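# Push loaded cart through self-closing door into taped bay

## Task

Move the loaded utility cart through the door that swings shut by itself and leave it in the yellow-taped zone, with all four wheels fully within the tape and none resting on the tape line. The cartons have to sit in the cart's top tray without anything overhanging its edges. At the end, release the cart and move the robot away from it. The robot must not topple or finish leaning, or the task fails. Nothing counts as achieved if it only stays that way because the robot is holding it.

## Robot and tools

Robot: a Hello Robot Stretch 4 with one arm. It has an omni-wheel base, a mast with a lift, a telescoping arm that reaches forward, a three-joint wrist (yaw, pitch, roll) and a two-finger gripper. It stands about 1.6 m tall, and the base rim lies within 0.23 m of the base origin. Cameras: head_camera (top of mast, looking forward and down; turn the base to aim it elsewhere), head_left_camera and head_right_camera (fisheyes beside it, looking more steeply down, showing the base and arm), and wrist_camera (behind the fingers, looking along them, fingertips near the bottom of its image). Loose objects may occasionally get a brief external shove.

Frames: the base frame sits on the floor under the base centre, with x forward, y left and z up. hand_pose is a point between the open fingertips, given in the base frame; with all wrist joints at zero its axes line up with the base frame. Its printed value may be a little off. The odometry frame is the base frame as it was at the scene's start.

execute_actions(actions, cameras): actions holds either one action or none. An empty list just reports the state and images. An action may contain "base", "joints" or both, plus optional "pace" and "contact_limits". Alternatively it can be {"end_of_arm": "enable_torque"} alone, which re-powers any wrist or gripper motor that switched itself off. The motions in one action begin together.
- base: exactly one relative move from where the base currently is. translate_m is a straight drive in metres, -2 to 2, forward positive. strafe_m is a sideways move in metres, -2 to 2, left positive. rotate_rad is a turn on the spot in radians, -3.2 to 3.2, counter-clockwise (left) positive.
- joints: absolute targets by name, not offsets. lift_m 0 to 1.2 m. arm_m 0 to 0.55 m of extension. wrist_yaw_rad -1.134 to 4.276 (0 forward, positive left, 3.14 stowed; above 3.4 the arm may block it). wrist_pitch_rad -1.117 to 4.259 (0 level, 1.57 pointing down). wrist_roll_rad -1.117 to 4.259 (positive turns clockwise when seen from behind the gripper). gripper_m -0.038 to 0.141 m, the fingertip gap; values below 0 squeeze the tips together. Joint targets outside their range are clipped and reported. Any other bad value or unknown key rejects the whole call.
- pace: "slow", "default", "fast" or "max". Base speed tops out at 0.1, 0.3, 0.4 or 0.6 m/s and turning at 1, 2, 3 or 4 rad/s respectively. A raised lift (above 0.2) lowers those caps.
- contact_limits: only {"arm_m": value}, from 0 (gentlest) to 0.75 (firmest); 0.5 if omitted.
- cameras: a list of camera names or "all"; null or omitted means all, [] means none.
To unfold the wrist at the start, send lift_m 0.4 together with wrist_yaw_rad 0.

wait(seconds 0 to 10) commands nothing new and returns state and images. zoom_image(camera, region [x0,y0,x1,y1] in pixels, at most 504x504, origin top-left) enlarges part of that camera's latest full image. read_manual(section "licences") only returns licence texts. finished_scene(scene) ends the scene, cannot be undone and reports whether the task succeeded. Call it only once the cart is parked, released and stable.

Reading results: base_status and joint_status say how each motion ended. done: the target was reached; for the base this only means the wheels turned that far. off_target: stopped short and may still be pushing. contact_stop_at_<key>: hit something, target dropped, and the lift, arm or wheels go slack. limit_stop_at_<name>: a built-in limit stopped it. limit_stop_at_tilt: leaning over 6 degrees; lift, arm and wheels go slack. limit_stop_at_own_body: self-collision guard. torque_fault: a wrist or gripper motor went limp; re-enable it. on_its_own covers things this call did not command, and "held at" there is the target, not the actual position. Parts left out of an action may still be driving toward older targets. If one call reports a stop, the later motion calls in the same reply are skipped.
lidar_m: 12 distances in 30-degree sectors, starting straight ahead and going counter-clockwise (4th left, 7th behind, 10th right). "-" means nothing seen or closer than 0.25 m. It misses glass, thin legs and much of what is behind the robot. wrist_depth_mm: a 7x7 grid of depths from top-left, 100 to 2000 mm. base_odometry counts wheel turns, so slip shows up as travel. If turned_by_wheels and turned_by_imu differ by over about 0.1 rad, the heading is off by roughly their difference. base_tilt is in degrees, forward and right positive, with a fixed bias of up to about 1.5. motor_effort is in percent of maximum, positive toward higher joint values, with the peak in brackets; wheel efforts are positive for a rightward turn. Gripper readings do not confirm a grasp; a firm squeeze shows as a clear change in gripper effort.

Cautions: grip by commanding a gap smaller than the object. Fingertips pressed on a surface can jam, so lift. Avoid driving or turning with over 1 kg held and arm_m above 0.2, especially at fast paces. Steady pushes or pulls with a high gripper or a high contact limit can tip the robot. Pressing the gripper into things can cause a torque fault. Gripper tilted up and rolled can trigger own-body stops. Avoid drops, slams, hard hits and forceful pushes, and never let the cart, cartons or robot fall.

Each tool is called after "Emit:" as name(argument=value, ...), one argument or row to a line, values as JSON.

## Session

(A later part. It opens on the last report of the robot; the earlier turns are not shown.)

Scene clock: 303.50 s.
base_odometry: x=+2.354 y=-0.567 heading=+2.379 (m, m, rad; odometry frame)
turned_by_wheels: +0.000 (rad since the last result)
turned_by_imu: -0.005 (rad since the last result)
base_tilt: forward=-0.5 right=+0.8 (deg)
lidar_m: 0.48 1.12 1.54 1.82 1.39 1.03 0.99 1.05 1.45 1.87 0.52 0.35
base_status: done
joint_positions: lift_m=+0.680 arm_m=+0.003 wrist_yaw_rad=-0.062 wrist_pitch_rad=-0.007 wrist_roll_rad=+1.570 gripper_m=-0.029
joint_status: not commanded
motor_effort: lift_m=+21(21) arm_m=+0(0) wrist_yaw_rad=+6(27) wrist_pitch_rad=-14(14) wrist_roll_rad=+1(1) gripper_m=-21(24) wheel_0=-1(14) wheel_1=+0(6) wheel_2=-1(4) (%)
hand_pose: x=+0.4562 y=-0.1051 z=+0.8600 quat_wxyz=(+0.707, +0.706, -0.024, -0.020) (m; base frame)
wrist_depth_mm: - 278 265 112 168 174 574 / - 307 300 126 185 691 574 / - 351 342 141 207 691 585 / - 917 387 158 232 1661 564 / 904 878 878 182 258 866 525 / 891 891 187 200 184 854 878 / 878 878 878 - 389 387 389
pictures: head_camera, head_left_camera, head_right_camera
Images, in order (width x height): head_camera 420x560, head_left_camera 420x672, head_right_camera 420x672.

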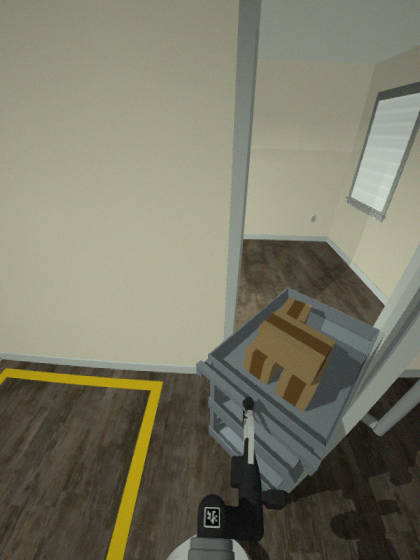

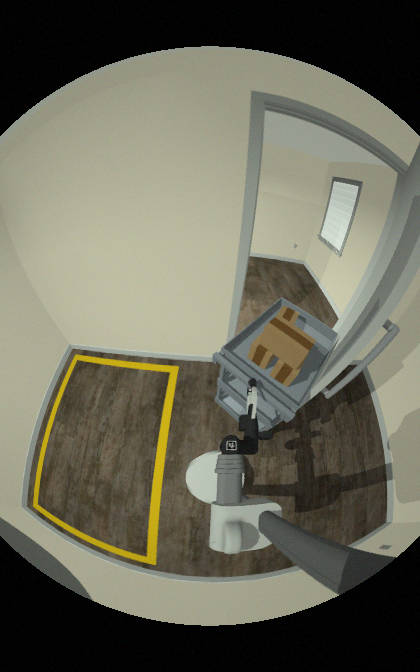

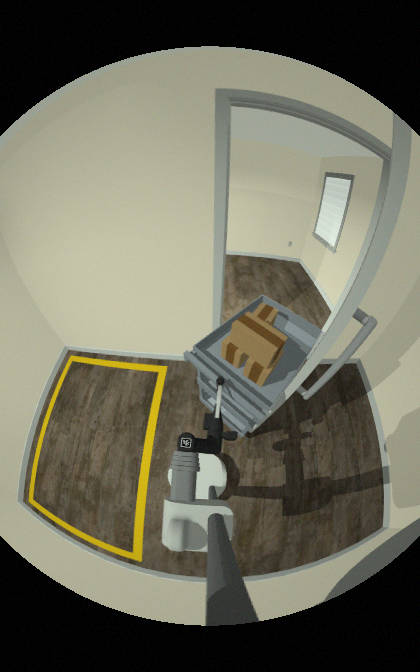

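Emit:
execute_actions(
  actions=[
    {"base": {"strafe_m": 0.4}, "joints": {"wrist_yaw_rad": -0.16}},
  ],
  cameras=["head_camera", "head_left_camera", "head_right_camera"],
)

Scene clock: 325.87 s.
base_odometry: x=+2.077 y=-0.856 heading=+2.379 (m, m, rad; odometry frame)
turned_by_wheels: +0.000 (rad since the last result)
turned_by_imu: -0.005 (rad since the last result)
base_tilt: forward=-0.6 right=+0.9 (deg)
lidar_m: 0.50 1.11 1.51 1.43 1.43 1.04 0.98 1.03 1.47 2.26 0.28 0.31
base_status: done
joint_positions: lift_m=+0.680 arm_m=+0.003 wrist_yaw_rad=-0.162 wrist_pitch_rad=-0.007 wrist_roll_rad=+1.570 gripper_m=-0.029
joint_status: all done
motor_effort: lift_m=+21(21) arm_m=+0(0) wrist_yaw_rad=+6(48) wrist_pitch_rad=-14(14) wrist_roll_rad=+1(1) gripper_m=-20(23) wheel_0=+0(16) wheel_1=-1(6) wheel_2=-2(8) (%)
hand_pose: x=+0.4443 y=-0.1327 z=+0.8600 quat_wxyz=(+0.705, +0.704, -0.059, -0.055) (m; base frame)
wrist_depth_mm: - 264 248 - 142 142 574 / - 300 298 - 162 166 580 / 917 379 351 109 189 591 554 / 904 904 917 132 227 891 521 / 891 891 904 165 268 878 842 / 891 878 186 198 183 402 842 / 866 854 866 - 854 854 842
pictures: head_camera, head_left_camera, head_right_camera
Images, in order (width x height): head_camera 420x560, head_left_camera 420x672, head_right_camera 420x672.

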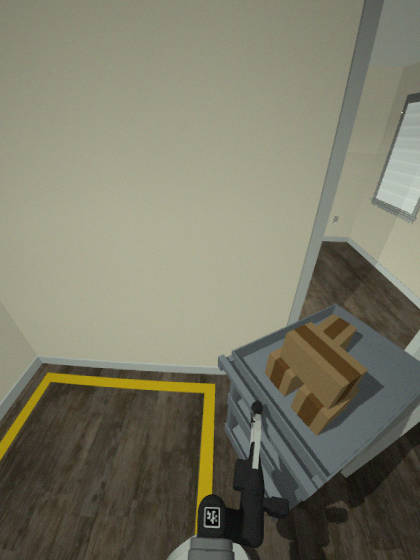

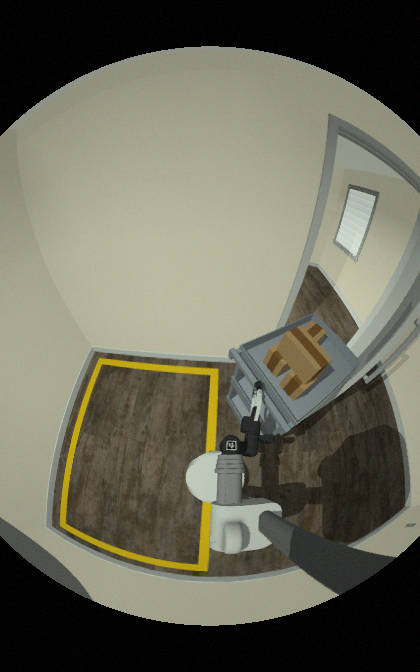

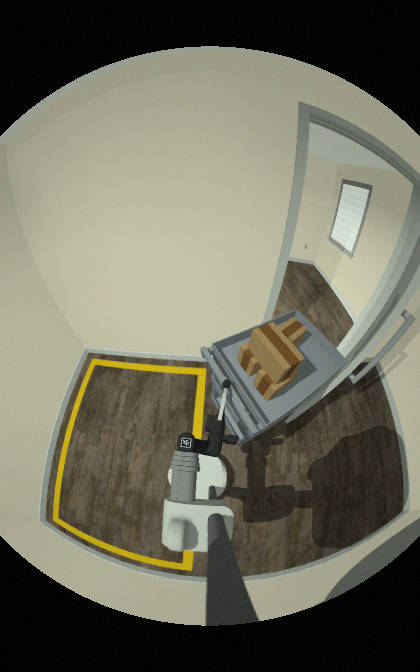

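Emit:
execute_actions(
  actions=[
    {"base": {"strafe_m": 0.48}, "joints": {"wrist_yaw_rad": -0.30}},
  ],
  cameras=["head_camera", "head_left_camera", "head_right_camera"],
)

Scene clock: 346.47 s.
base_odometry: x=+1.746 y=-1.203 heading=+2.379 (m, m, rad; odometry frame)
turned_by_wheels: +0.000 (rad since the last result)
turned_by_imu: -0.007 (rad since the last result)
base_tilt: forward=-0.7 right=+0.7 (deg)
lidar_m: 0.51 1.12 1.00 0.95 0.98 1.02 0.99 1.06 1.42 2.75 0.30 0.26
base_status: done
joint_positions: lift_m=+0.680 arm_m=+0.003 wrist_yaw_rad=-0.303 wrist_pitch_rad=-0.006 wrist_roll_rad=+1.570 gripper_m=-0.029
joint_status: all done
motor_effort: lift_m=+21(21) arm_m=+0(0) wrist_yaw_rad=+8(52) wrist_pitch_rad=-14(14) wrist_roll_rad=+3(1) gripper_m=-20(23) wheel_0=-1(17) wheel_1=-2(7) wheel_2=-2(7) (%)
hand_pose: x=+0.4230 y=-0.1694 z=+0.8600 quat_wxyz=(+0.700, +0.698, -0.109, -0.104) (m; base frame)
wrist_depth_mm: 1060 257 245 - - 123 544 / 1042 301 303 - 144 143 554 / 1008 976 364 - 175 190 521 / 960 960 960 109 222 946 496 / 917 917 917 144 303 917 455 / 866 891 186 190 184 413 866 / 842 854 854 - 831 842 842
pictures: head_camera, head_left_camera, head_right_camera
Images, in order (width x height): head_camera 420x560, head_left_camera 420x672, head_right_camera 420x672.

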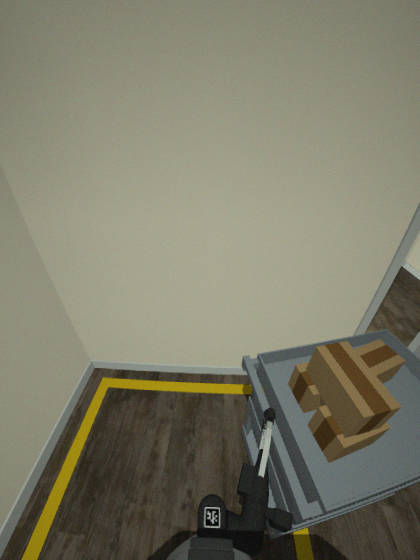

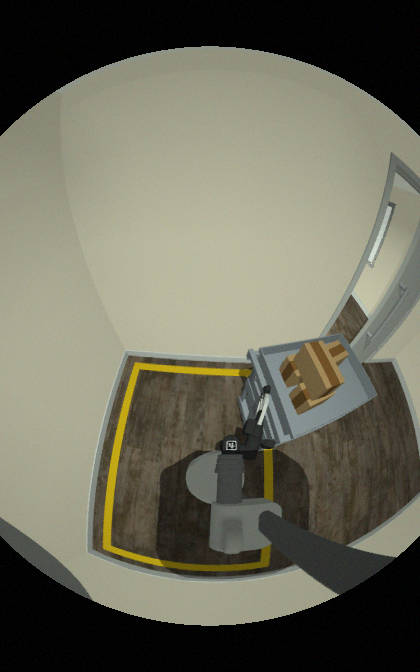

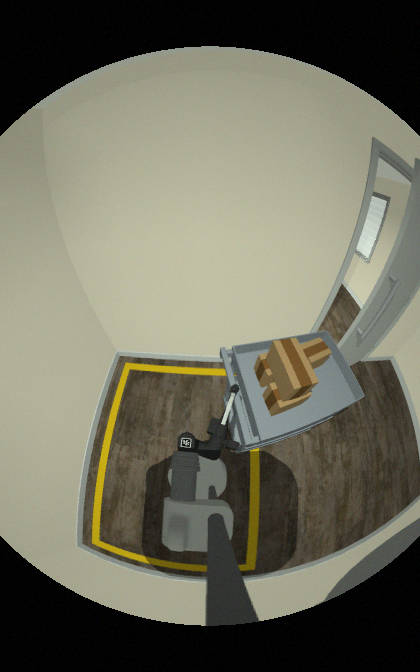

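Emit:
execute_actions(
  actions=[
    {"base": {"strafe_m": 0.66}, "joints": {"wrist_yaw_rad": -0.49}},
  ],
  cameras=["head_camera", "head_left_camera", "head_right_camera"],
)

Scene clock: 365.97 s.
base_odometry: x=+1.289 y=-1.680 heading=+2.378 (m, m, rad; odometry frame)
turned_by_wheels: +0.000 (rad since the last result)
turned_by_imu: -0.031 (rad since the last result)
base_tilt: forward=-0.4 right=+0.8 (deg)
lidar_m: 1.04 0.46 0.32 0.29 0.32 0.44 0.99 1.07 1.44 0.45 0.25 0.33
base_status: done
joint_positions: lift_m=+0.680 arm_m=+0.003 wrist_yaw_rad=-0.493 wrist_pitch_rad=-0.006 wrist_roll_rad=+1.570 gripper_m=-0.029
joint_status: all done
motor_effort: lift_m=+21(21) arm_m=+0(0) wrist_yaw_rad=+8(66) wrist_pitch_rad=-14(14) wrist_roll_rad=+1(2) gripper_m=-21(25) wheel_0=+0(23) wheel_1=-2(8) wheel_2=-2(9) (%)
hand_pose: x=+0.3865 y=-0.2135 z=+0.8600 quat_wxyz=(+0.687, +0.685, -0.175, -0.170) (m; base frame)
wrist_depth_mm: 1336 259 263 - - 115 - / 1229 309 307 - - 135 535 / 1138 1138 1098 - 175 178 508 / 1060 1060 1078 - 227 1042 1008 / 960 976 991 131 336 960 683 / 917 917 187 198 185 904 891 / 866 842 866 - 866 842 842
pictures: head_camera, head_left_camera, head_right_camera
Images, in order (width x height): head_camera 420x560, head_left_camera 420x672, head_right_camera 420x672.

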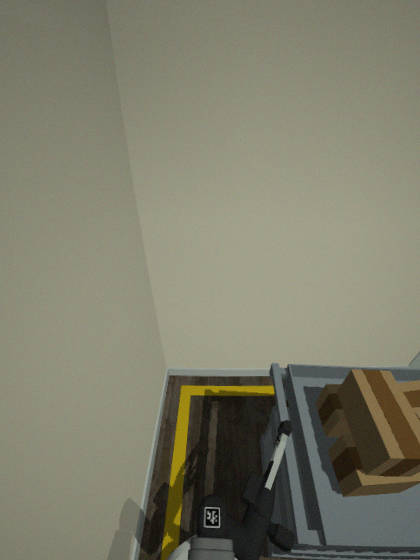

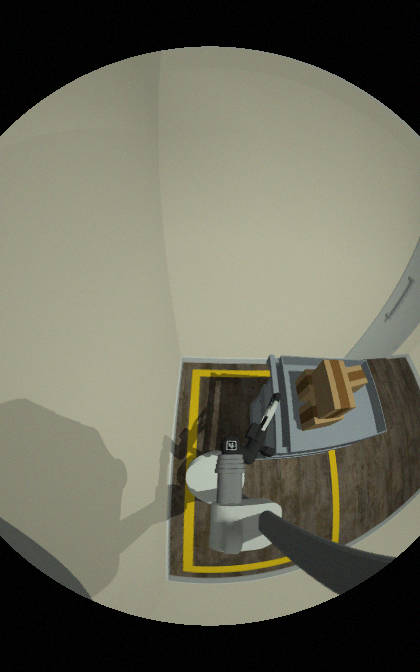

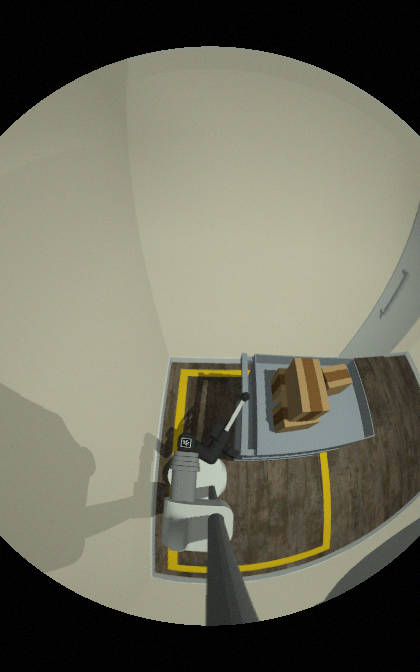

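Emit:
zoom_image(
  camera="head_right_camera",
  region=[160, 340, 420, 560],
)

Region (160, 340, 420, 560) of head_right_camera's 420x672 image, scaled by 1.938, with more detail than that image has; it fills the top 426 rows of this view, and the rest is white.

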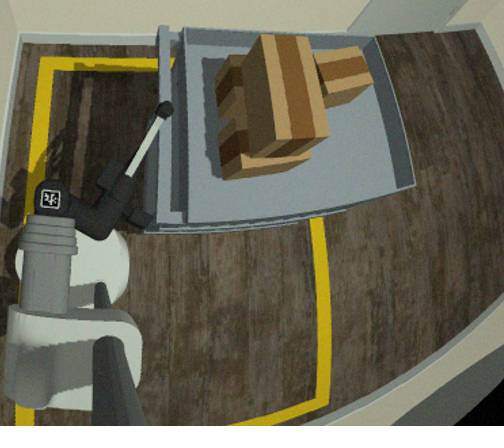

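Emit:
execute_actions(
  actions=[
    {"joints": {"gripper_m": 0.065}},
  ],
  cameras=["head_camera", "wrist_camera"],
)

Scene clock: 405.10 s.
base_odometry: x=+1.289 y=-1.680 heading=+2.378 (m, m, rad; odometry frame)
turned_by_wheels: +0.000 (rad since the last result)
turned_by_imu: -0.002 (rad since the last result)
base_tilt: forward=-0.6 right=+0.8 (deg)
lidar_m: 1.04 0.47 0.32 0.29 0.32 0.46 1.00 1.05 1.44 0.48 0.26 0.34
base_status: not commanded
joint_positions: lift_m=+0.680 arm_m=+0.003 wrist_yaw_rad=-0.490 wrist_pitch_rad=-0.008 wrist_roll_rad=+1.570 gripper_m=+0.065
joint_status: all done
motor_effort: lift_m=+21(21) arm_m=+0(0) wrist_yaw_rad=+1(10) wrist_pitch_rad=-10(14) wrist_roll_rad=+2(2) gripper_m=-1(17) wheel_0=+0(0) wheel_1=-2(2) wheel_2=-2(2) (%)
hand_pose: x=+0.3870 y=-0.2130 z=+0.8604 quat_wxyz=(+0.687, +0.685, -0.174, -0.169) (m; base frame)
wrist_depth_mm: 1366 263 257 - - 116 - / 1281 314 312 - - 137 530 / 1160 1160 1138 - 183 183 508 / 1078 1060 1060 - 234 1025 991 / 1008 991 960 139 325 427 424 / 917 917 201 217 216 904 904 / 866 854 866 - 854 842 854
pictures: head_camera, wrist_camera
camera_calibration (this result's frames):
wrist_camera: T_world_to_cam=[[0.0106364, -0.0271832, -0.999574, 0.85305], [0.447173, 0.894233, -0.0195601, 0.0819497], [0.894384, -0.446775, 0.021667, -0.230493], [0, 0, 0, 1]] pos_world=[0.16043, -0.153072, 0.859284]
Images, in order (width x height): head_camera 420x560, wrist_camera 616x392.

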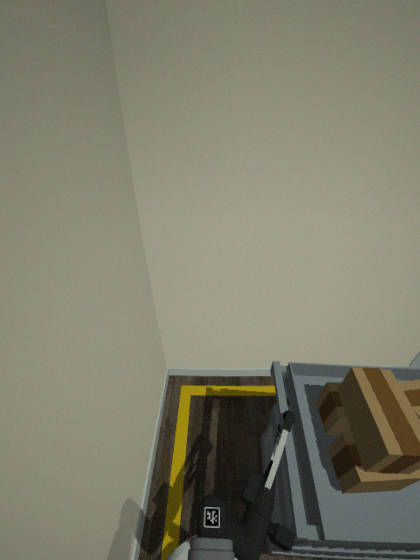

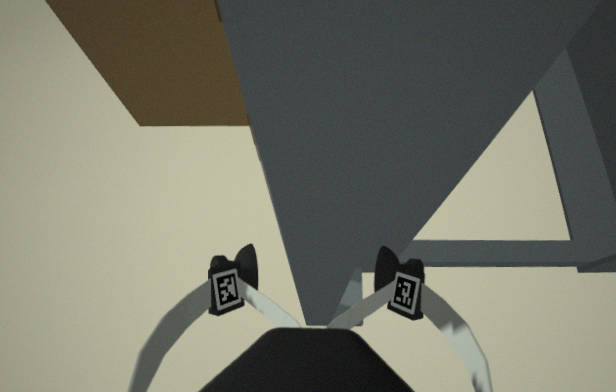

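Emit:
zoom_image(
  camera="head_camera",
  region=[220, 400, 380, 560],
)

Region (220, 400, 380, 560) of head_camera's 420x560 image, scaled by 3.150, with more detail than that image has.

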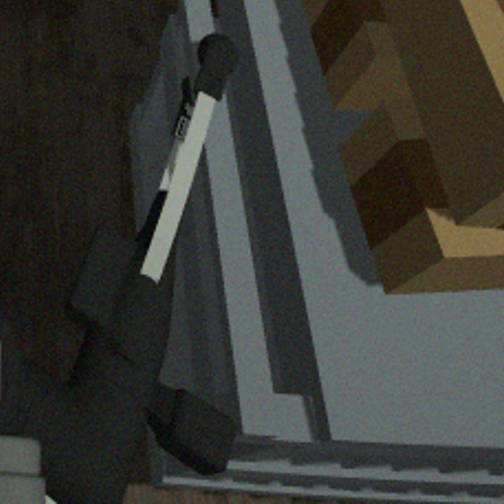

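Emit:
execute_actions(
  actions=[
    {"base": {"translate_m": -0.66}, "joints": {"wrist_yaw_rad": 0.3}, "pace": "fast"},
  ],
  cameras=["head_camera", "head_left_camera", "head_right_camera"],
)

Scene clock: 422.77 s.
base_odometry: x=+1.766 y=-2.136 heading=+2.378 (m, m, rad; odometry frame)
turned_by_wheels: +0.000 (rad since the last result)
turned_by_imu: +0.003 (rad since the last result)
base_tilt: forward=-0.4 right=+0.7 (deg)
lidar_m: 0.78 0.46 0.30 0.29 0.31 0.35 0.33 0.38 0.54 1.34 1.08 0.81
base_status: done
joint_positions: lift_m=+0.680 arm_m=+0.003 wrist_yaw_rad=+0.300 wrist_pitch_rad=-0.008 wrist_roll_rad=+1.570 gripper_m=+0.065
joint_status: all done
motor_effort: lift_m=+21(21) arm_m=+0(0) wrist_yaw_rad=+1(4) wrist_pitch_rad=-10(10) wrist_roll_rad=+2(1) gripper_m=+0(1) wheel_0=-1(6) wheel_1=+1(5) wheel_2=+1(10) (%)
hand_pose: x=+0.4751 y=+0.0017 z=+0.8605 quat_wxyz=(+0.699, +0.699, +0.103, +0.109) (m; base frame)
wrist_depth_mm: 1397 1366 1397 1366 1336 1366 1308 / 1430 1430 1430 1430 1397 1366 1308 / 1537 1499 1464 1499 1464 1464 1308 / 1499 1430 1464 1430 1464 1499 1255 / 1008 1008 1008 991 1008 1008 991 / 750 750 200 778 216 759 750 / 615 609 634 - 634 615 634
pictures: head_camera, head_left_camera, head_right_camera
Images, in order (width x height): head_camera 420x560, head_left_camera 420x672, head_right_camera 420x672.

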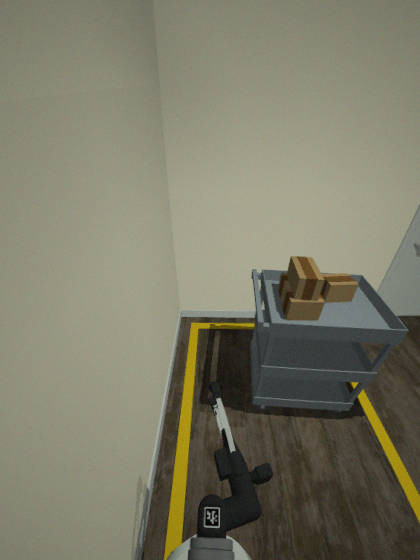

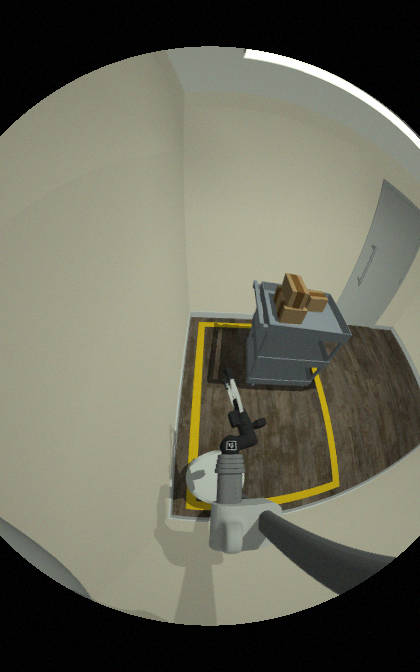

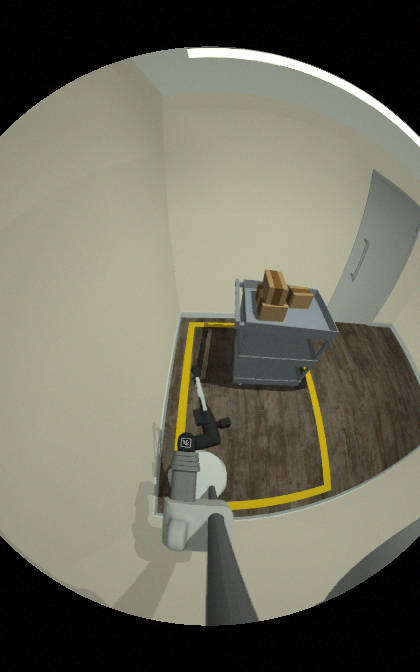

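Emit:
zoom_image(
  camera="head_camera",
  region=[230, 240, 420, 450],
)

Region (230, 240, 420, 450) of head_camera's 420x560 image, scaled by 2.400, with more detail than that image has; it fills the left 456 columns of this view, and the rest is white.

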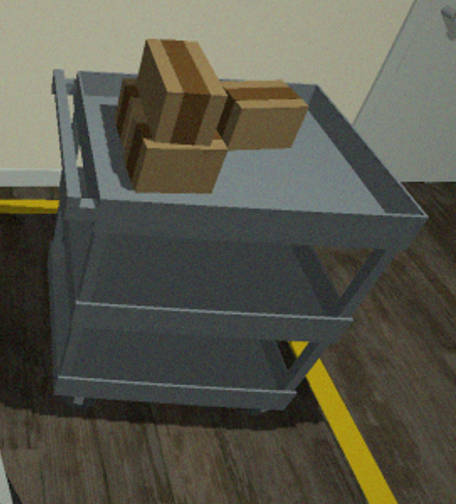

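Emit:
execute_actions(
  actions=[
    {"base": {"strafe_m": -1.4}, "joints": {"wrist_pitch_rad": 1.5, "wrist_yaw_rad": 0.0}, "pace": "max"},
  ],
  cameras=["head_camera", "head_left_camera", "head_right_camera"],
)

Scene clock: 436.90 s.
base_odometry: x=+2.734 y=-1.124 heading=+2.378 (m, m, rad; odometry frame)
turned_by_wheels: +0.000 (rad since the last result)
turned_by_imu: -0.002 (rad since the last result)
base_tilt: forward=-0.6 right=+0.8 (deg)
lidar_m: 1.65 0.91 1.08 1.47 0.47 0.35 0.31 0.34 0.47 1.31 2.10 1.83
base_status: done
joint_positions: lift_m=+0.680 arm_m=+0.003 wrist_yaw_rad=+0.000 wrist_pitch_rad=+1.500 wrist_roll_rad=+1.570 gripper_m=+0.065
joint_status: all done
motor_effort: lift_m=+21(21) arm_m=+0(0) wrist_yaw_rad=+1(11) wrist_pitch_rad=-2(2) wrist_roll_rad=+1(1) gripper_m=-4(1) wheel_0=-1(11) wheel_1=+0(10) wheel_2=+0(2) (%)
hand_pose: x=+0.1941 y=-0.0874 z=+0.5704 quat_wxyz=(+0.518, +0.517, +0.482, -0.482) (m; base frame)
wrist_depth_mm: 842 820 809 788 778 759 741 / 854 809 798 798 788 750 741 / 854 820 809 788 778 768 759 / 842 831 809 798 574 569 559 / 854 831 820 809 574 569 554 / 866 842 200 603 216 559 564 / 866 854 820 - 585 574 750
pictures: head_camera, head_left_camera, head_right_camera
Images, in order (width x height): head_camera 420x560, head_left_camera 420x672, head_right_camera 420x672.

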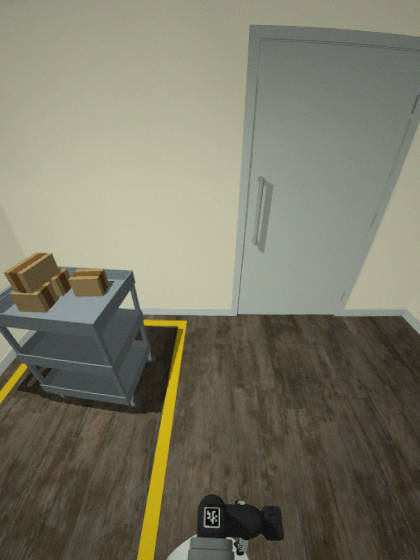

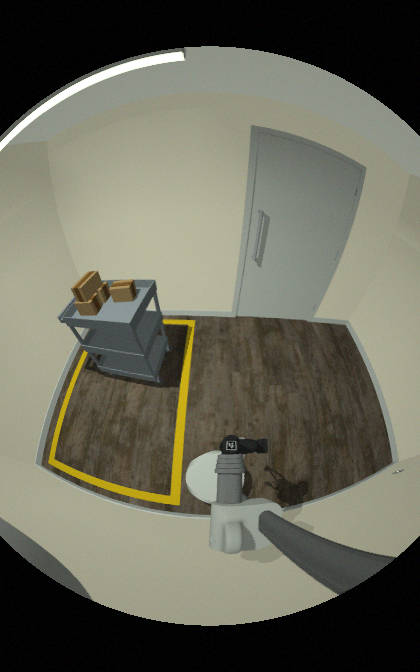

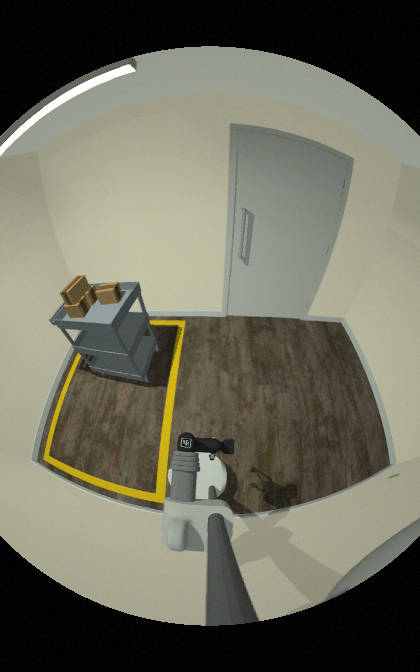

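All four wheels are inside the tape, the cartons are in the tray, the door is closed and the robot is clear.

Emit:
finished_scene(
  scene=2,
)

The scene is finished: the task was done.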